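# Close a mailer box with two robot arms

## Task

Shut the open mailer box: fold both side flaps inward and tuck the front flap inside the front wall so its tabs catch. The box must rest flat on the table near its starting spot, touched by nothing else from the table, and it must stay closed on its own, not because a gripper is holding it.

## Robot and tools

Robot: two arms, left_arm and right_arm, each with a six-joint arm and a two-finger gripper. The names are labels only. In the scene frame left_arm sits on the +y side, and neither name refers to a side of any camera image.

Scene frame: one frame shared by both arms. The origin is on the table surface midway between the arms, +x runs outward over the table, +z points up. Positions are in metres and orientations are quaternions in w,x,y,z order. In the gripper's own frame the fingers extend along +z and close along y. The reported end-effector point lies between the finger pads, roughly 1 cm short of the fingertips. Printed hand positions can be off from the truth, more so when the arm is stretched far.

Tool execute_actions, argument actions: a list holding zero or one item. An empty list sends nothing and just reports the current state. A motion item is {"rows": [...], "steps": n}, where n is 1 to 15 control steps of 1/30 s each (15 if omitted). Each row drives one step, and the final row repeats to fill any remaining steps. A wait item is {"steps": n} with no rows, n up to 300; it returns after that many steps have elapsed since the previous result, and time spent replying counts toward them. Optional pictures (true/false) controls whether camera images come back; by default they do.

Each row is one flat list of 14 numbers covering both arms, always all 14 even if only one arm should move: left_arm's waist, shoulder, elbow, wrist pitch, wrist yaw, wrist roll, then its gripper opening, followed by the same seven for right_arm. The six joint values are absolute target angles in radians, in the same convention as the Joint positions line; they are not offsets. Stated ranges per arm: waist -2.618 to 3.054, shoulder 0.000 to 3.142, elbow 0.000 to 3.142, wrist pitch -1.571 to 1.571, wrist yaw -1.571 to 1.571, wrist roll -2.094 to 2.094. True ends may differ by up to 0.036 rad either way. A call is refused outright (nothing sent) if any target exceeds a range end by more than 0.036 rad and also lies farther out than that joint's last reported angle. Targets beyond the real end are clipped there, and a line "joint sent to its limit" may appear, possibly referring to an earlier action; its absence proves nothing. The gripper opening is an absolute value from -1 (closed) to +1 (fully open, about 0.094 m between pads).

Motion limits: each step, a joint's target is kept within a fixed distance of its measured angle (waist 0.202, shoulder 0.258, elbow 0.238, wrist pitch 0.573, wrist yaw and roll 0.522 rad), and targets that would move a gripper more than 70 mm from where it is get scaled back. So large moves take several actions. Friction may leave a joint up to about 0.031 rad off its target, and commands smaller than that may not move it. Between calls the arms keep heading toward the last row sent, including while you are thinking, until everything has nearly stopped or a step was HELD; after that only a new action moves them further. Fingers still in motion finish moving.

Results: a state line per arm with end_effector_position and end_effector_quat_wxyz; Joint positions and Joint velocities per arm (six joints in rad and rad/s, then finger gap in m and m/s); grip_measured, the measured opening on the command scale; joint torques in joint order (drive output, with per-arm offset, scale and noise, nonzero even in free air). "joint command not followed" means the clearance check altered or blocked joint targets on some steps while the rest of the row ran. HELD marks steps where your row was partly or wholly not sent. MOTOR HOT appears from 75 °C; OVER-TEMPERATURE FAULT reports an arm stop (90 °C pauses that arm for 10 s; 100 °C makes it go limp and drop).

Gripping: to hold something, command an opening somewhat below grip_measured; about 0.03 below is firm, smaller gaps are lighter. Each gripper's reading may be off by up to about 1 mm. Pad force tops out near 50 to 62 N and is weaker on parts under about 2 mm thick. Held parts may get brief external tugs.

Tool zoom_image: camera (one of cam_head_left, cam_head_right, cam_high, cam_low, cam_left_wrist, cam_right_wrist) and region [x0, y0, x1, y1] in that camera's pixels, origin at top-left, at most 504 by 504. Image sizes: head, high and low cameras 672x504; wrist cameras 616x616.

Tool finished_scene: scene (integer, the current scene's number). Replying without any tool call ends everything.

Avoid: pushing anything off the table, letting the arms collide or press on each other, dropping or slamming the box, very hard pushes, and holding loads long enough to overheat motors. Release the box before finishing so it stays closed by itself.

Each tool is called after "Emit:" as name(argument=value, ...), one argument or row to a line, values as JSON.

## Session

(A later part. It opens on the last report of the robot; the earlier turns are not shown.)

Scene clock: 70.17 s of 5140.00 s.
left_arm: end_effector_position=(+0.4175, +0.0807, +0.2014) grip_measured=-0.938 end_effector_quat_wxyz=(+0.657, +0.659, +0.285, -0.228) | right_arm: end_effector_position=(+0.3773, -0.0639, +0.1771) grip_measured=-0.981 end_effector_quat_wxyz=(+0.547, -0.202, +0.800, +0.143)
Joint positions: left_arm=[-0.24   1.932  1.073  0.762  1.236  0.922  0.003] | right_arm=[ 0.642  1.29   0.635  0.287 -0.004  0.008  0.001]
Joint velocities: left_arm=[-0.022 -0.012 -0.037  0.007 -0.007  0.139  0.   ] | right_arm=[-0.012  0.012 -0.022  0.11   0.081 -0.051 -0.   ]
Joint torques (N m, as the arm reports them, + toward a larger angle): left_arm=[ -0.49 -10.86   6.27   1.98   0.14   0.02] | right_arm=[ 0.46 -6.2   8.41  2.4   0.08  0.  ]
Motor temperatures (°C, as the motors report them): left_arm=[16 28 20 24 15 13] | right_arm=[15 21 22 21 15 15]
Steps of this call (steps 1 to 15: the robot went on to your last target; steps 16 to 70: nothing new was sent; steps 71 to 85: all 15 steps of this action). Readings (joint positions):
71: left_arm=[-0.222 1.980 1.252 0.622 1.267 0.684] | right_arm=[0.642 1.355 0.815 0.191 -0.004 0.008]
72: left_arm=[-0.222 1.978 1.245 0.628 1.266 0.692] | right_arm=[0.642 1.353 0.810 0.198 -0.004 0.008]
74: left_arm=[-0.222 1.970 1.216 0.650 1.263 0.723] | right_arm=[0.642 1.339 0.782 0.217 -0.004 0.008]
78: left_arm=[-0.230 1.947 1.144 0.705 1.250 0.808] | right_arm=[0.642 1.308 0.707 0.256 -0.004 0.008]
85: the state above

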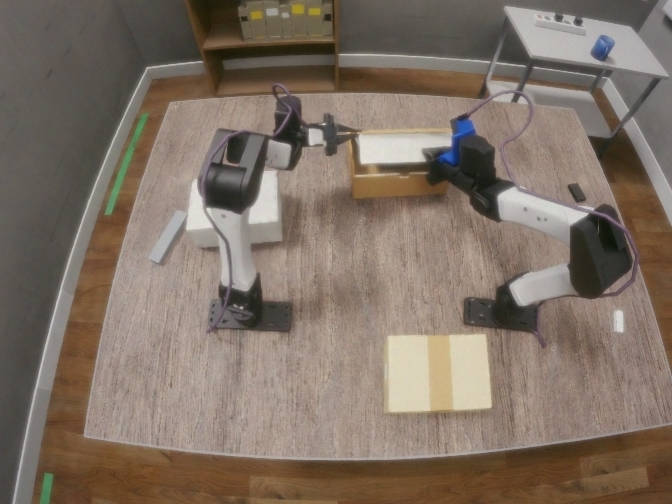

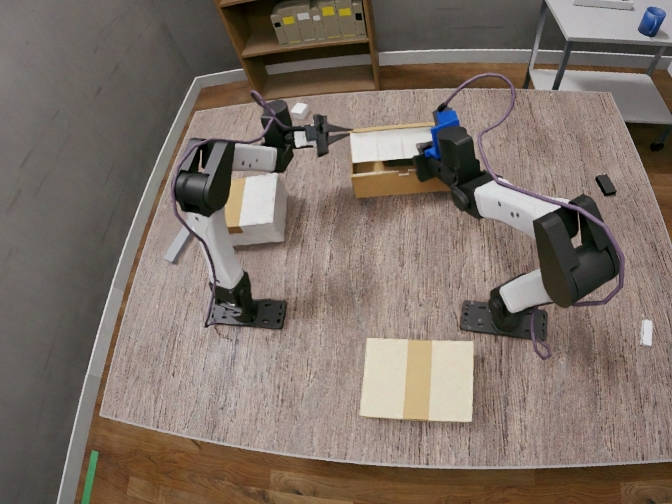

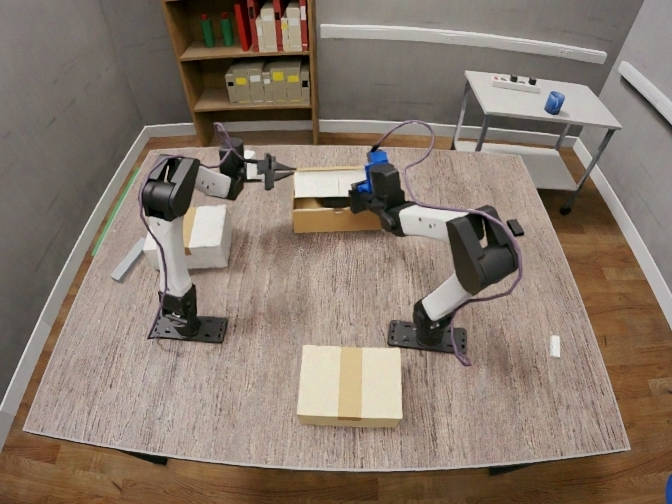

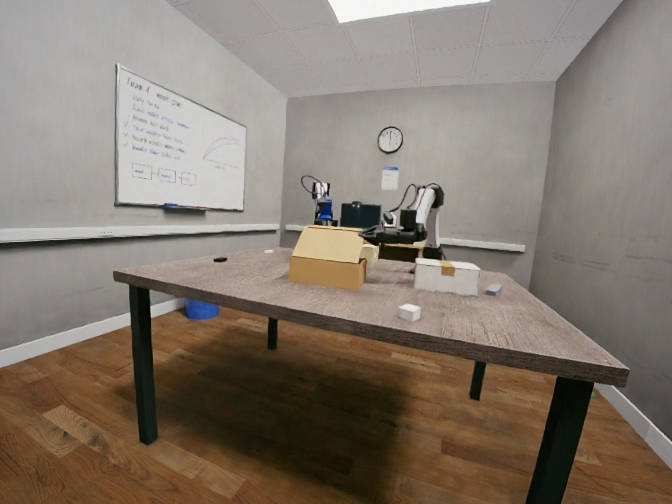

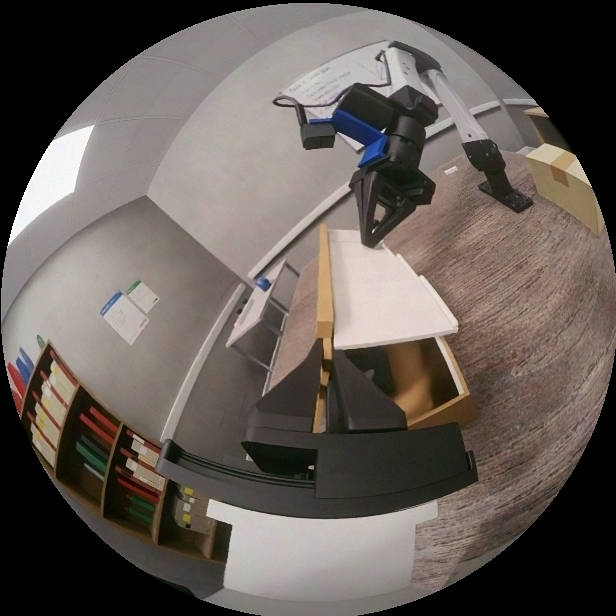

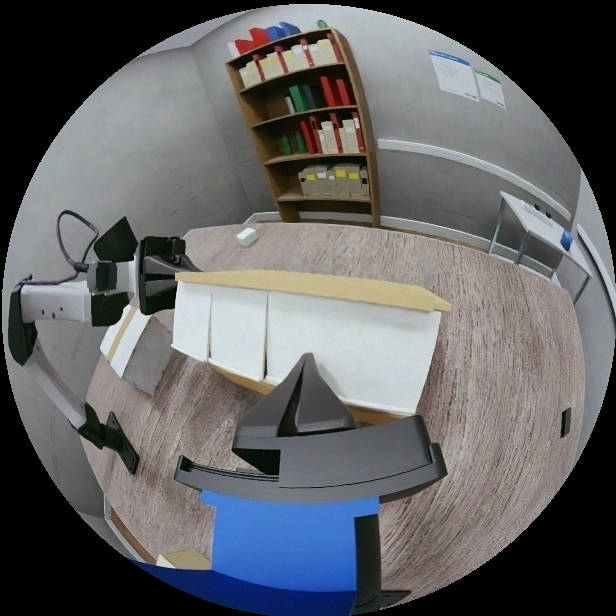

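Emit:
execute_actions(
  actions=[
    {"rows":[[-0.252,1.925,1.04,0.785,1.24,0.975,-0.96,0.645,1.3,0.615,0.325,0,0,-1],[-0.254,1.93,1.025,0.80,1.238,1.0,-0.96,0.645,1.31,0.607,0.34,0,0,-1],[-0.256,1.935,1.01,0.817,1.236,1.025,-0.96,0.645,1.318,0.6,0.355,0,0,-1],[-0.258,1.94,0.995,0.833,1.234,1.05,-0.96,0.645,1.326,0.592,0.37,0,0,-1],[-0.26,1.945,0.98,0.85,1.232,1.08,-0.96,0.645,1.334,0.584,0.385,0,0,-1],[-0.262,1.95,0.965,0.866,1.23,1.105,-0.96,0.645,1.342,0.576,0.4,0,0,-1],[-0.264,1.952,0.95,0.882,1.228,1.13,-0.96,0.645,1.35,0.568,0.415,0,0,-1],[-0.266,1.955,0.935,0.9,1.226,1.155,-0.96,0.645,1.355,0.56,0.43,0,0,-1],[-0.268,1.958,0.92,0.915,1.224,1.18,-0.96,0.645,1.36,0.553,0.44,0,0,-1],[-0.268,1.96,0.906,0.928,1.224,1.21,-0.96,0.645,1.365,0.546,0.45,0,0,-1]]},
  ],
)

Emit:
zoom_image(
  camera="cam_high",
  region=[230, 130, 450, 250],
)

Scene clock: 77.33 s of 5140.00 s.
left_arm: end_effector_position=(+0.3961, +0.0802, +0.1720) grip_measured=-0.937 end_effector_quat_wxyz=(+0.683, +0.690, +0.200, -0.134) | right_arm: end_effector_position=(+0.3757, -0.0638, +0.1491) grip_measured=-0.981 end_effector_quat_wxyz=(+0.545, -0.203, +0.801, +0.145)
Joint positions: left_arm=[-0.258  1.939  0.928  0.92   1.204  1.179  0.003] | right_arm=[ 0.642  1.35   0.558  0.418 -0.01   0.008  0.001]
Joint velocities: left_arm=[ 0.007  0.007 -0.012  0.022  0.022  0.139  0.   ] | right_arm=[-0.007 -0.002 -0.012  0.022 -0.051 -0.037 -0.   ]
Joint torques (N m, as the arm reports them, + toward a larger angle): left_arm=[-0.58 -7.88  5.25  1.93  0.31  0.06] | right_arm=[ 0.36 -4.12  8.28  2.53  0.14  0.  ]
Motor temperatures (°C, as the motors report them): left_arm=[16 29 20 24 15 13] | right_arm=[15 21 22 22 15 15]
Steps of this call (steps 1 to 30: the robot went on to your last target; steps 31 to 90: nothing new was sent; then 3.67 s passed at rest; steps 91 to 105: all 15 steps of this action). Readings (joint positions):
91: left_arm=[-0.240 1.932 1.069 0.764 1.235 0.945] | right_arm=[0.642 1.290 0.635 0.301 -0.004 0.008]
92: left_arm=[-0.240 1.932 1.064 0.770 1.235 0.953] | right_arm=[0.642 1.290 0.633 0.307 -0.004 0.008]
94: left_arm=[-0.242 1.932 1.042 0.793 1.232 0.981] | right_arm=[0.642 1.292 0.623 0.327 -0.004 0.008]
98: left_arm=[-0.250 1.932 0.984 0.855 1.219 1.065] | right_arm=[0.642 1.321 0.593 0.377 -0.004 0.008]
105: the state above

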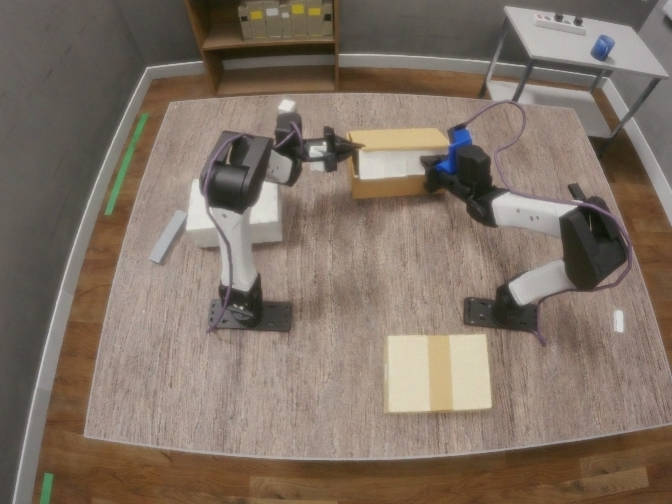

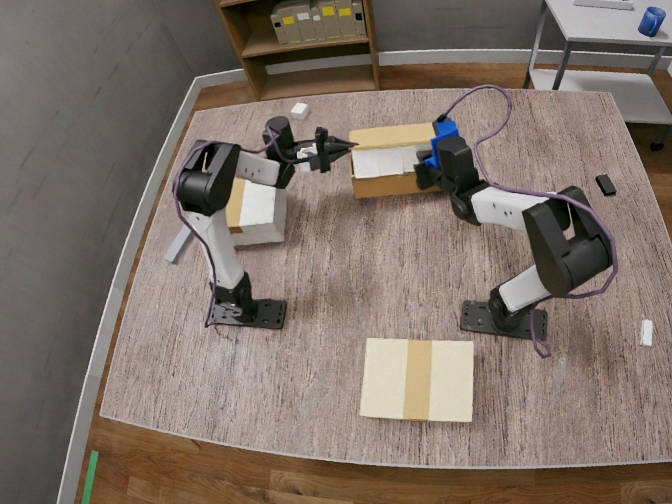

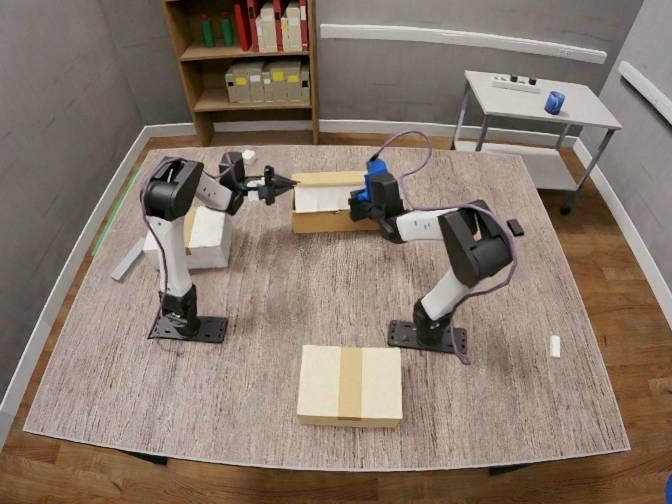

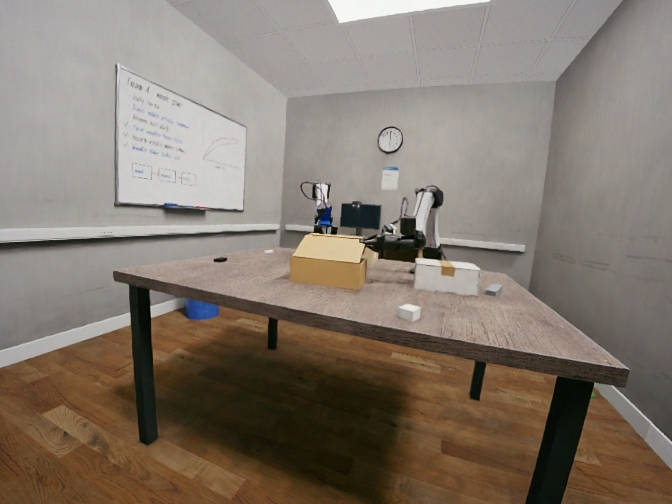

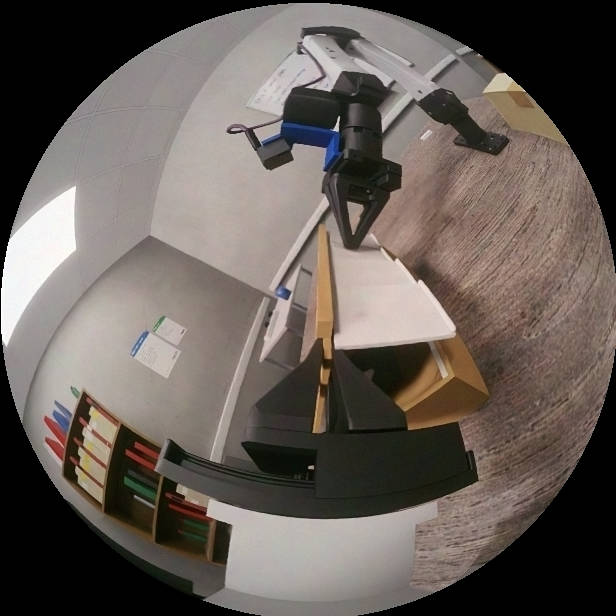

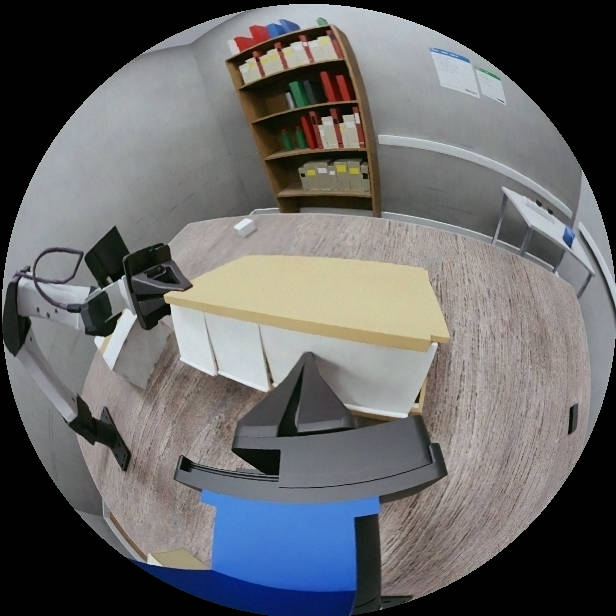

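Region (230, 130, 450, 250) of cam_high's 672x504 image, scaled by 2.291, with more detail than that image has; it fills the top 275 rows of this view, and the rest is white.

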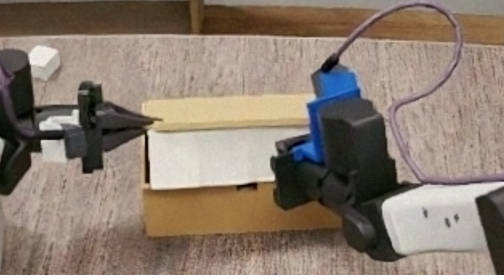

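Emit:
execute_actions(
  actions=[
    {"rows":[[-0.262,1.95,0.95,0.91,1.224,1.18,-0.96,0.69,1.35,0.56,0.47,0.03,0,-1],[-0.258,1.94,0.965,0.895,1.23,1.16,-0.96,0.74,1.35,0.56,0.5,0.09,0,-1],[-0.254,1.93,0.98,0.88,1.24,1.14,-0.96,0.79,1.35,0.57,0.53,0.17,0,-1],[-0.25,1.93,0.995,0.865,1.25,1.12,-0.96,0.84,1.36,0.58,0.57,0.26,0,-1],[-0.246,1.93,1.01,0.85,1.25,1.1,-0.96,0.89,1.37,0.59,0.61,0.36,0,-1],[-0.243,1.93,1.02,0.835,1.25,1.08,-0.96,0.94,1.39,0.61,0.65,0.46,0,-1],[-0.243,1.93,1.02,0.83,1.25,1.07,-0.96,0.99,1.41,0.62,0.69,0.58,0,-0.8],[-0.243,1.93,1.02,0.83,1.25,1.07,-0.96,1.04,1.43,0.63,0.73,0.7,0,-0.5],[-0.243,1.93,1.02,0.83,1.25,1.07,-0.96,1.08,1.46,0.65,0.77,0.8,0,-0.2],[-0.243,1.93,1.02,0.83,1.25,1.07,-0.96,1.12,1.48,0.66,0.81,0.9,0,0.2],[-0.243,1.93,1.02,0.83,1.25,1.07,-0.96,1.165,1.51,0.675,0.85,0.98,0,0.6],[-0.243,1.93,1.02,0.83,1.25,1.07,-0.96,1.165,1.51,0.675,0.85,0.98,0,1]]},
  ],
  pictures=false,
)

Emit:
execute_actions(
  actions=[
    {"steps":15},
  ],
)

Scene clock: 80.00 s of 5140.00 s.
left_arm: end_effector_position=(+0.4073, +0.0800, +0.1864) grip_measured=-0.937 end_effector_quat_wxyz=(+0.675, +0.680, +0.230, -0.173) | right_arm: end_effector_position=(+0.3351, +0.0186, +0.2239) grip_measured=+1.000 end_effector_quat_wxyz=(+0.690, -0.088, +0.716, +0.060)
Joint positions: left_arm=[-0.248  1.939  1.004  0.845  1.226  1.078  0.003] | right_arm=[1.169 1.498 0.662 0.778 0.816 0.007 0.094]
Joint velocities: left_arm=[-0.017  0.002  0.002  0.051  0.007 -0.066  0.   ] | right_arm=[ 0.017  0.061  0.017  0.286  0.974 -0.022  0.   ]
Joint torques (N m, as the arm reports them, + toward a larger angle): left_arm=[  0.86 -10.42   9.31   1.76   0.36  -0.08] | right_arm=[-0.08 -5.81 10.23  2.27  0.17  0.03]
Motor temperatures (°C, as the motors report them): left_arm=[16 29 20 24 15 13] | right_arm=[15 21 22 22 15 15]
Steps of this call (steps 1 to 30: the robot went on to your last target; steps 31 to 65: nothing new was sent; steps 66 to 80: all 15 steps of this action). Readings (joint positions):
66: left_arm=[-0.258 1.939 0.928 0.922 1.201 1.197] | right_arm=[0.647 1.350 0.558 0.427 -0.003 0.008]
67: left_arm=[-0.258 1.939 0.933 0.920 1.201 1.191] | right_arm=[0.665 1.350 0.558 0.434 0.016 0.008]
69: left_arm=[-0.258 1.939 0.954 0.903 1.206 1.170] | right_arm=[0.741 1.350 0.558 0.466 0.087 0.008]
73: left_arm=[-0.252 1.939 0.999 0.858 1.222 1.110] | right_arm=[0.952 1.385 0.594 0.575 0.347 0.008]
80: the state above

Scene clock: 80.50 s of 5140.00 s.
left_arm: end_effector_position=(+0.4074, +0.0802, +0.1864) grip_measured=-0.937 end_effector_quat_wxyz=(+0.674, +0.679, +0.232, -0.174) | right_arm: end_effector_position=(+0.3388, -0.0071, +0.2343) grip_measured=+1.000 end_effector_quat_wxyz=(+0.706, -0.019, +0.708, +0.021)
Joint positions: left_arm=[-0.248  1.939  1.004  0.845  1.226  1.074  0.003] | right_arm=[1.169 1.5   0.662 0.834 0.969 0.007 0.094]
Joint velocities: left_arm=[-0.017  0.017 -0.007 -0.037 -0.051 -0.037  0.   ] | right_arm=[ 0.007 -0.012 -0.002 -0.022  0.066  0.007  0.   ]
Joint torques (N m, as the arm reports them, + toward a larger angle): left_arm=[  0.84 -10.41   9.31   1.75   0.34  -0.07] | right_arm=[ 0.04 -5.54 10.17  2.04  0.1   0.02]
Motor temperatures (°C, as the motors report them): left_arm=[16 29 20 24 15 13] | right_arm=[15 21 22 22 15 15]
Steps of this call (steps 1 to 15: the robot went on to your last target). Readings (joint positions):
1: left_arm=[-0.248 1.939 1.004 0.845 1.226 1.077] | right_arm=[1.169 1.500 0.662 0.788 0.847 0.007]
2: left_arm=[-0.248 1.939 1.004 0.845 1.226 1.076] | right_arm=[1.169 1.500 0.662 0.797 0.874 0.007]
4: left_arm=[-0.248 1.939 1.004 0.845 1.226 1.076] | right_arm=[1.169 1.500 0.662 0.813 0.911 0.007]
8: left_arm=[-0.248 1.939 1.004 0.845 1.226 1.074] | right_arm=[1.169 1.500 0.662 0.827 0.949 0.007]
15: the state above

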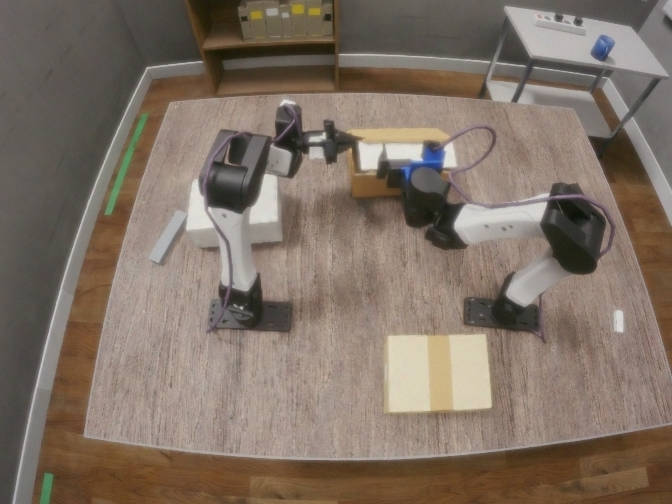

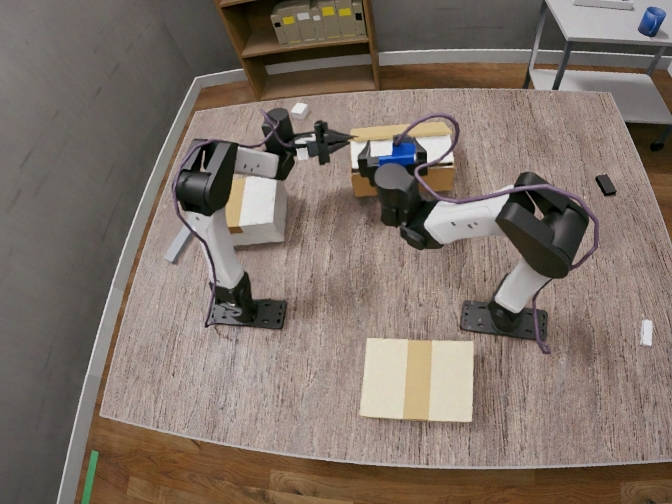

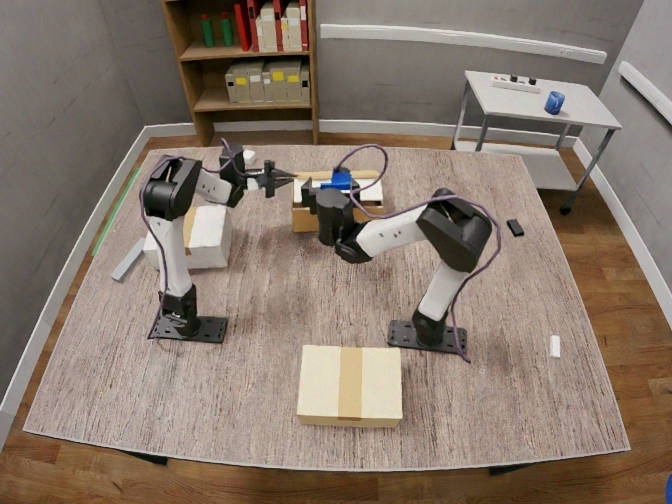

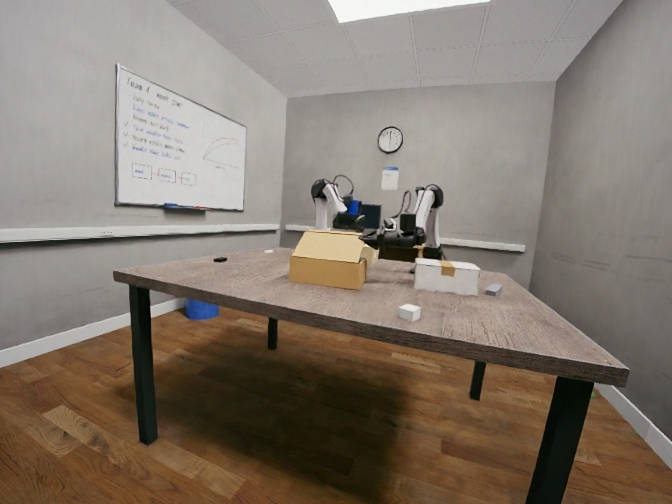

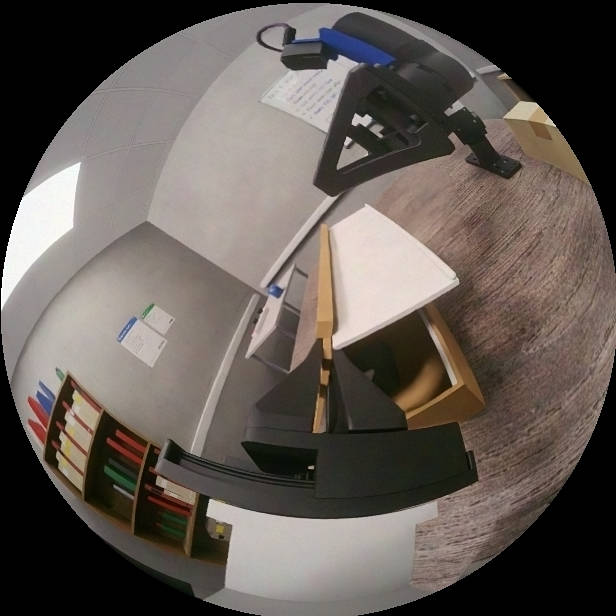

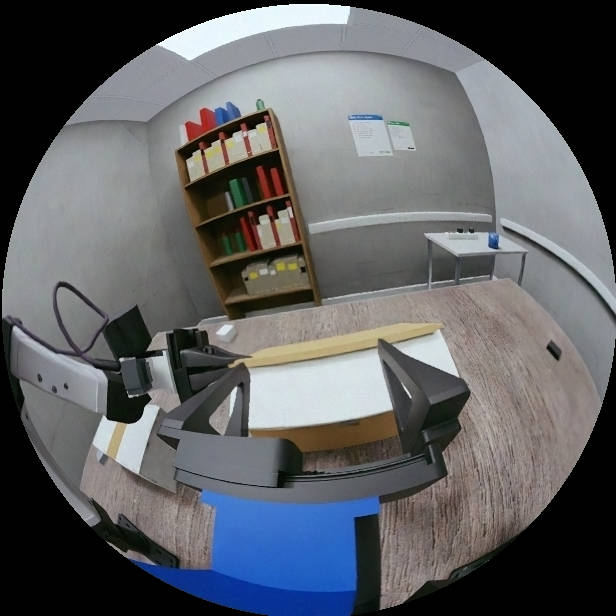

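Emit:
execute_actions(
  actions=[
    {"rows":[[-0.243,1.93,1.02,0.83,1.25,1.07,-0.96,1.16,1.53,0.64,0.9,0.96,0,1],[-0.243,1.93,1.02,0.83,1.25,1.07,-0.96,1.155,1.555,0.622,0.95,0.95,0,1],[-0.243,1.93,1.02,0.83,1.25,1.07,-0.96,1.15,1.58,0.604,1.0,0.94,0,1],[-0.243,1.93,1.02,0.83,1.25,1.07,-0.96,1.145,1.605,0.586,1.04,0.93,0,1],[-0.243,1.93,1.02,0.83,1.25,1.07,-0.96,1.14,1.63,0.568,1.08,0.92,0,1],[-0.243,1.93,1.02,0.83,1.25,1.07,-0.96,1.135,1.655,0.55,1.12,0.91,0,1],[-0.243,1.93,1.02,0.83,1.25,1.07,-0.96,1.13,1.68,0.532,1.16,0.9,0,1],[-0.243,1.93,1.02,0.83,1.25,1.07,-0.96,1.125,1.705,0.514,1.2,0.895,0,1],[-0.243,1.93,1.02,0.83,1.25,1.07,-0.96,1.118,1.735,0.498,1.23,0.895,0,1]]},
  ],
  pictures=false,
)

Emit:
execute_actions(
  actions=[
    {"rows":[[-0.243,1.93,1.02,0.83,1.26,1.07,-0.96,1.108,1.745,0.52,1.234,0.88,0,1],[-0.243,1.93,1.02,0.83,1.26,1.07,-0.96,1.097,1.755,0.53,1.238,0.87,0,1],[-0.243,1.93,1.02,0.83,1.26,1.07,-0.96,1.086,1.765,0.537,1.242,0.86,0,1],[-0.243,1.93,1.02,0.83,1.27,1.07,-0.96,1.075,1.775,0.544,1.246,0.85,0,1],[-0.243,1.93,1.02,0.83,1.27,1.07,-0.96,1.064,1.785,0.551,1.25,0.84,0,1],[-0.243,1.93,1.02,0.83,1.27,1.07,-0.96,1.053,1.795,0.558,1.254,0.83,0,1],[-0.243,1.93,1.02,0.83,1.28,1.07,-0.96,1.042,1.805,0.565,1.258,0.82,0,1],[-0.243,1.93,1.02,0.83,1.28,1.07,-0.96,1.031,1.815,0.572,1.26,0.81,0,1],[-0.243,1.93,1.02,0.83,1.28,1.07,-0.96,1.02,1.825,0.58,1.265,0.8,0,1],[-0.243,1.93,1.02,0.83,1.28,1.07,-0.96,1.012,1.835,0.586,1.265,0.795,0,1]]},
  ],
)

Scene clock: 82.90 s of 5140.00 s.
left_arm: end_effector_position=(+0.4068, +0.0802, +0.1863) grip_measured=-0.937 end_effector_quat_wxyz=(+0.674, +0.680, +0.231, -0.176) | right_arm: end_effector_position=(+0.3441, -0.0147, +0.1560) grip_measured=+1.000 end_effector_quat_wxyz=(+0.697, -0.040, +0.716, +0.019)
Joint positions: left_arm=[-0.248  1.939  1.004  0.843  1.229  1.074  0.003] | right_arm=[1.128 1.733 0.51  1.179 0.901 0.006 0.094]
Joint velocities: left_arm=[ 0.007  0.012 -0.012 -0.037  0.022  0.022 -0.001] | right_arm=[ 0.002  0.002 -0.022  0.359  0.037 -0.066  0.   ]
Joint torques (N m, as the arm reports them, + toward a larger angle): left_arm=[  0.76 -10.43   9.38   1.77   0.34  -0.04] | right_arm=[-0.43 -6.88  5.64  1.92 -0.05  0.02]
Motor temperatures (°C, as the motors report them): left_arm=[16 29 20 24 15 13] | right_arm=[15 21 23 22 15 15]
Steps of this call (steps 1 to 15: the robot went on to your last target; steps 16 to 57: nothing new was sent; steps 58 to 72: all 15 steps of this action). Readings (joint positions):
58: left_arm=[-0.248 1.939 1.004 0.845 1.226 1.074] | right_arm=[1.169 1.501 0.661 0.844 0.973 0.006]
59: left_arm=[-0.248 1.939 1.004 0.845 1.226 1.074] | right_arm=[1.168 1.508 0.657 0.864 0.970 0.006]
61: left_arm=[-0.248 1.939 1.004 0.845 1.226 1.074] | right_arm=[1.163 1.538 0.638 0.927 0.959 0.006]
65: left_arm=[-0.248 1.939 1.004 0.845 1.226 1.074] | right_arm=[1.143 1.645 0.564 1.054 0.930 0.006]
72: the state above

Scene clock: 83.40 s of 5140.00 s.
left_arm: end_effector_position=(+0.4072, +0.0800, +0.1872) grip_measured=-0.937 end_effector_quat_wxyz=(+0.674, +0.679, +0.231, -0.177) | right_arm: end_effector_position=(+0.3756, -0.0143, +0.1542) grip_measured=+1.000 end_effector_quat_wxyz=(+0.705, -0.035, +0.708, +0.037)
Joint positions: left_arm=[-0.248  1.939  1.008  0.841  1.231  1.071  0.003] | right_arm=[1.033 1.821 0.568 1.247 0.787 0.006 0.094]
Joint velocities: left_arm=[ 0.007 -0.017 -0.002 -0.007  0.051 -0.051  0.   ] | right_arm=[-0.017 -0.012  0.002 -0.007 -0.037  0.051  0.   ]
Joint torques (N m, as the arm reports them, + toward a larger angle): left_arm=[  0.79 -10.42   8.92   1.77   0.57  -0.03] | right_arm=[-1.03 -6.69  8.49  2.17  0.12  0.02]
Motor temperatures (°C, as the motors report them): left_arm=[16 29 20 24 15 13] | right_arm=[15 21 23 22 15 15]
Steps of this call (steps 1 to 15: all 15 steps of this action). Readings (joint positions):
1: left_arm=[-0.248 1.939 1.004 0.843 1.230 1.074] | right_arm=[1.128 1.733 0.510 1.189 0.899 0.006]
2: left_arm=[-0.248 1.939 1.004 0.843 1.230 1.074] | right_arm=[1.123 1.733 0.510 1.197 0.893 0.006]
4: left_arm=[-0.248 1.939 1.004 0.843 1.230 1.073] | right_arm=[1.107 1.741 0.517 1.212 0.878 0.006]
8: left_arm=[-0.248 1.939 1.004 0.843 1.231 1.073] | right_arm=[1.068 1.781 0.545 1.233 0.835 0.006]
15: the state above

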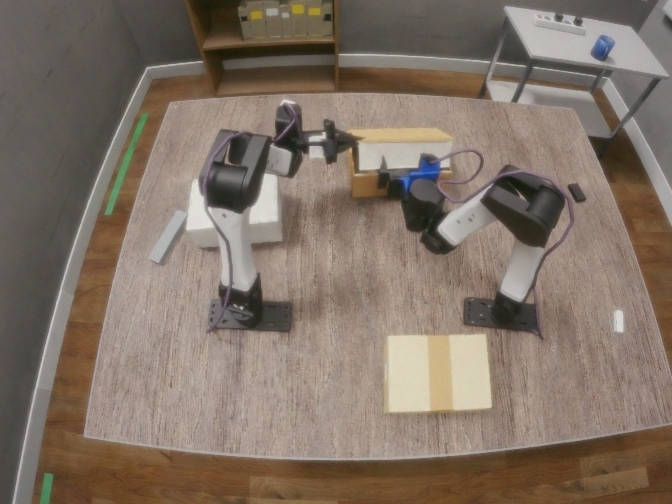

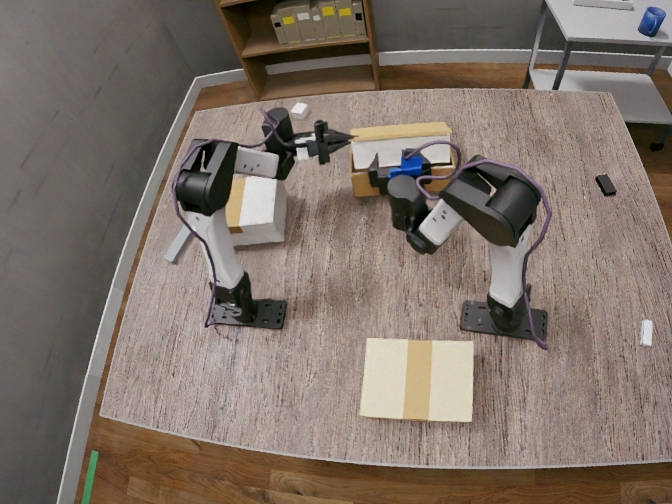

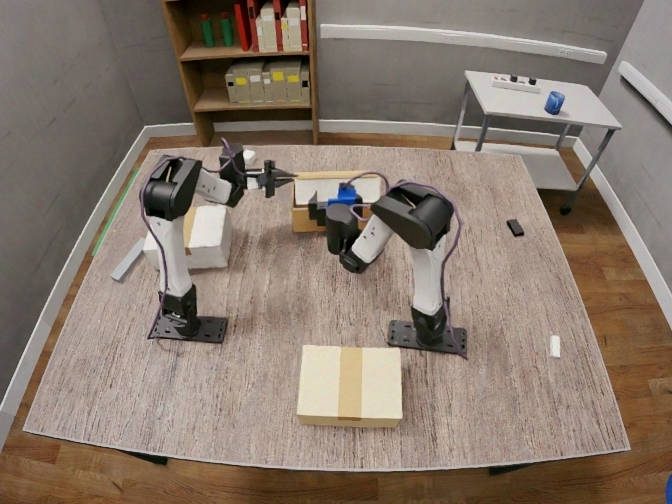

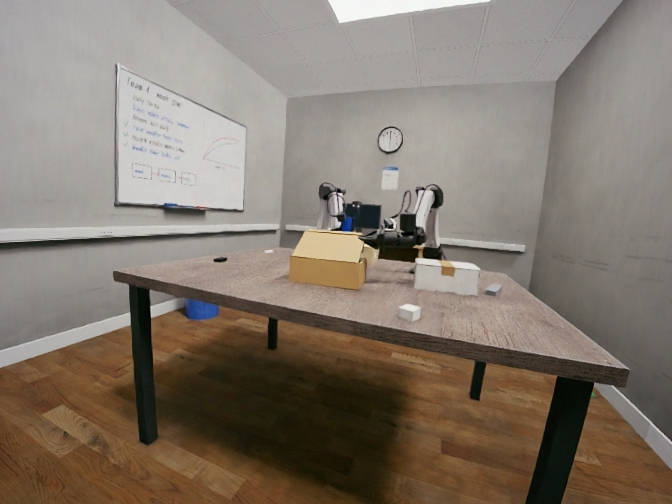

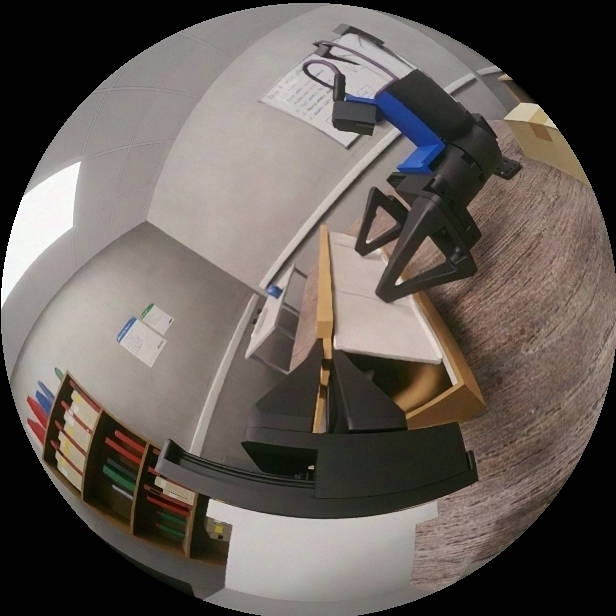

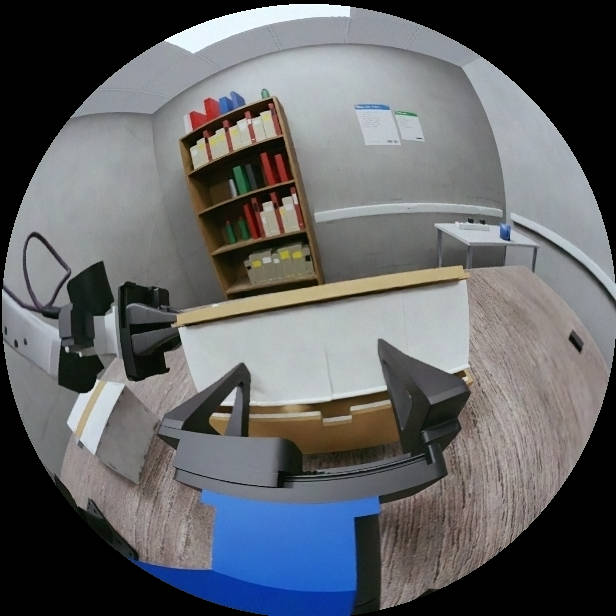

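Emit:
execute_actions(
  actions=[
    {"rows":[[-0.255,1.94,0.985,0.86,1.275,1.1,-0.96,1.015,1.84,0.57,1.27,0.797,0,1],[-0.257,1.945,0.973,0.873,1.27,1.122,-0.96,1.017,1.845,0.56,1.277,0.8,0,1],[-0.259,1.95,0.961,0.886,1.266,1.144,-0.96,1.02,1.85,0.555,1.284,0.802,0,1],[-0.261,1.954,0.949,0.899,1.262,1.166,-0.96,1.022,1.855,0.552,1.29,0.804,0,1],[-0.263,1.958,0.937,0.912,1.258,1.188,-0.96,1.025,1.86,0.549,1.297,0.806,0,1],[-0.265,1.962,0.925,0.925,1.254,1.21,-0.96,1.027,1.865,0.546,1.304,0.808,0,1],[-0.267,1.966,0.913,0.938,1.25,1.232,-0.96,1.03,1.87,0.543,1.31,0.81,0,1],[-0.269,1.97,0.901,0.951,1.247,1.254,-0.96,1.032,1.875,0.54,1.317,0.812,0,1],[-0.271,1.974,0.889,0.964,1.244,1.276,-0.96,1.035,1.88,0.537,1.324,0.814,0,1],[-0.273,1.978,0.877,0.977,1.241,1.298,-0.96,1.037,1.885,0.534,1.33,0.816,0,1],[-0.275,1.982,0.865,0.99,1.238,1.32,-0.96,1.04,1.89,0.531,1.335,0.818,0,1],[-0.275,1.986,0.853,1.0,1.235,1.34,-0.96,1.04,1.892,0.53,1.335,0.82,0,1]]},
  ],
  pictures=false,
)

Emit:
execute_actions(
  actions=[
    {"steps":8},
  ],
)

Scene clock: 85.57 s of 5140.00 s.
left_arm: end_effector_position=(+0.3921, +0.0822, +0.1691) grip_measured=-0.937 end_effector_quat_wxyz=(+0.693, +0.694, +0.165, -0.099) | right_arm: end_effector_position=(+0.3704, -0.0163, +0.1423) grip_measured=+1.000 end_effector_quat_wxyz=(+0.706, -0.032, +0.706, +0.037)
Joint positions: left_arm=[-0.256  1.948  0.896  1.     1.204  1.242  0.003] | right_arm=[1.044 1.87  0.54  1.329 0.802 0.006 0.094]
Joint velocities: left_arm=[-0.007 -0.007 -0.056  0.154  0.022  0.11  -0.   ] | right_arm=[ 0.027  0.017 -0.012  0.095 -0.007 -0.066  0.   ]
Joint torques (N m, as the arm reports them, + toward a larger angle): left_arm=[-1.19 -6.35  3.28  1.6   0.39  0.72] | right_arm=[ 0.1  -6.1   5.22  1.96  0.18  0.  ]
Motor temperatures (°C, as the motors report them): left_arm=[16 30 20 24 15 13] | right_arm=[15 21 23 22 15 15]
Steps of this call (steps 1 to 15: the robot went on to your last target; steps 16 to 50: nothing new was sent; steps 51 to 65: all 15 steps of this action). Readings (joint positions):
51: left_arm=[-0.247 1.939 1.008 0.841 1.231 1.072] | right_arm=[1.032 1.821 0.568 1.249 0.784 0.006]
52: left_arm=[-0.247 1.939 1.006 0.843 1.230 1.078] | right_arm=[1.032 1.822 0.568 1.250 0.783 0.006]
54: left_arm=[-0.247 1.939 0.991 0.857 1.226 1.099] | right_arm=[1.032 1.829 0.568 1.258 0.783 0.006]
58: left_arm=[-0.250 1.940 0.945 0.902 1.214 1.168] | right_arm=[1.033 1.849 0.560 1.282 0.785 0.006]
65: the state above

Scene clock: 85.83 s of 5140.00 s.
left_arm: end_effector_position=(+0.3909, +0.0817, +0.1709) grip_measured=-0.937 end_effector_quat_wxyz=(+0.698, +0.695, +0.149, -0.086) | right_arm: end_effector_position=(+0.3704, -0.0166, +0.1427) grip_measured=+1.000 end_effector_quat_wxyz=(+0.707, -0.030, +0.705, +0.037)
Joint positions: left_arm=[-0.258  1.948  0.892  1.023  1.204  1.268  0.003] | right_arm=[1.044 1.871 0.54  1.335 0.805 0.006 0.094]
Joint velocities: left_arm=[-0.027 -0.012 -0.007  0.081 -0.022  0.066  0.001] | right_arm=[-0.017  0.007 -0.017  0.007  0.007 -0.007  0.   ]
Joint torques (N m, as the arm reports them, + toward a larger angle): left_arm=[-1.15 -6.34  3.46  1.63  0.38  0.58] | right_arm=[ 0.06 -6.31  5.07  2.    0.18  0.01]
Motor temperatures (°C, as the motors report them): left_arm=[16 29 20 24 15 13] | right_arm=[15 21 23 22 15 15]
Steps of this call (steps 1 to 8: the robot went on to your last target). Readings (joint positions):
1: left_arm=[-0.256 1.948 0.895 1.007 1.204 1.247] | right_arm=[1.044 1.870 0.540 1.331 0.803 0.006]
2: left_arm=[-0.257 1.948 0.894 1.011 1.204 1.250] | right_arm=[1.044 1.871 0.540 1.333 0.803 0.006]
4: left_arm=[-0.258 1.948 0.893 1.018 1.204 1.258] | right_arm=[1.044 1.871 0.540 1.334 0.804 0.006]
8: the state above

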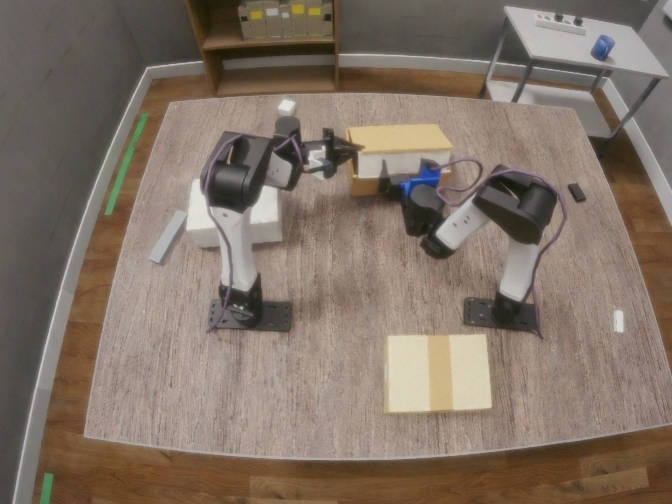

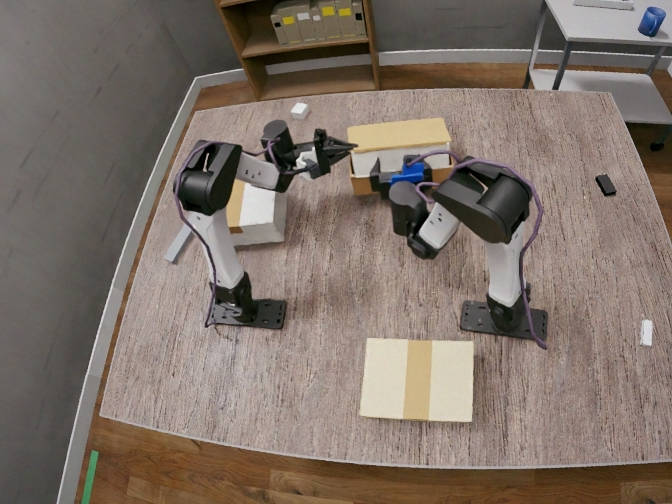

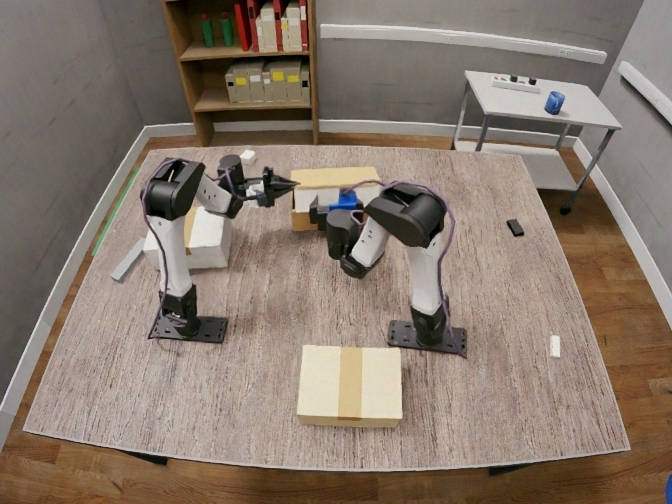

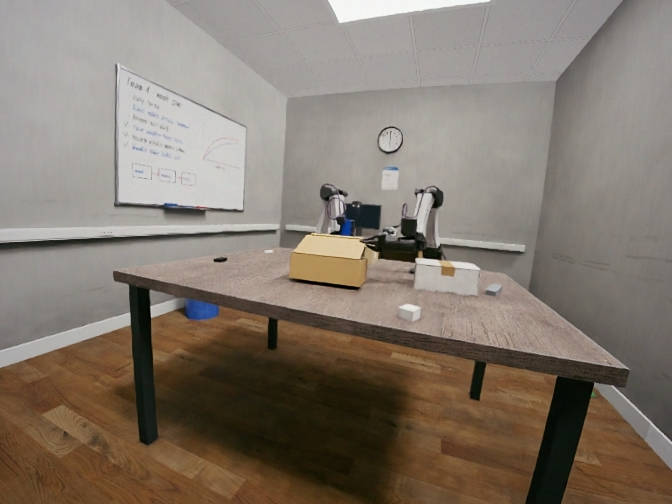

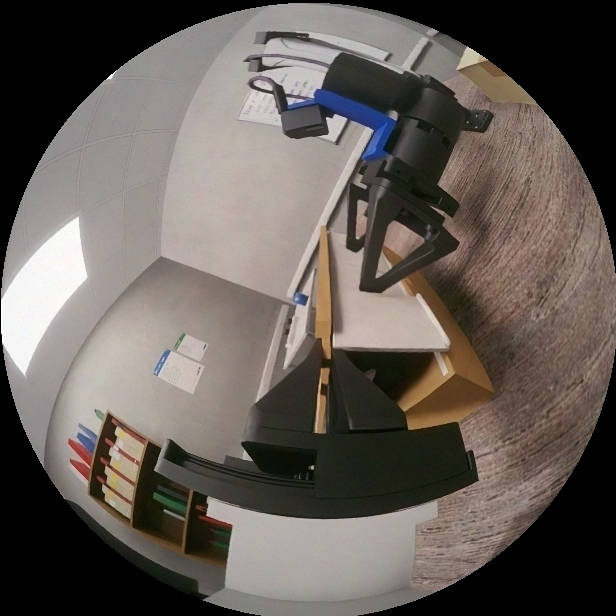

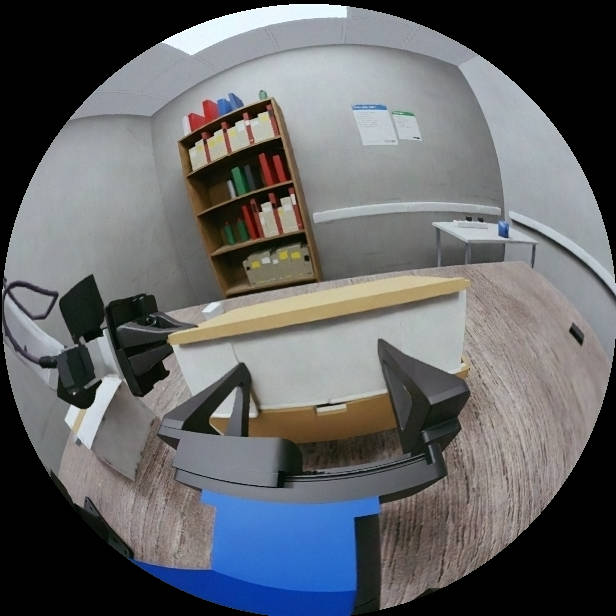

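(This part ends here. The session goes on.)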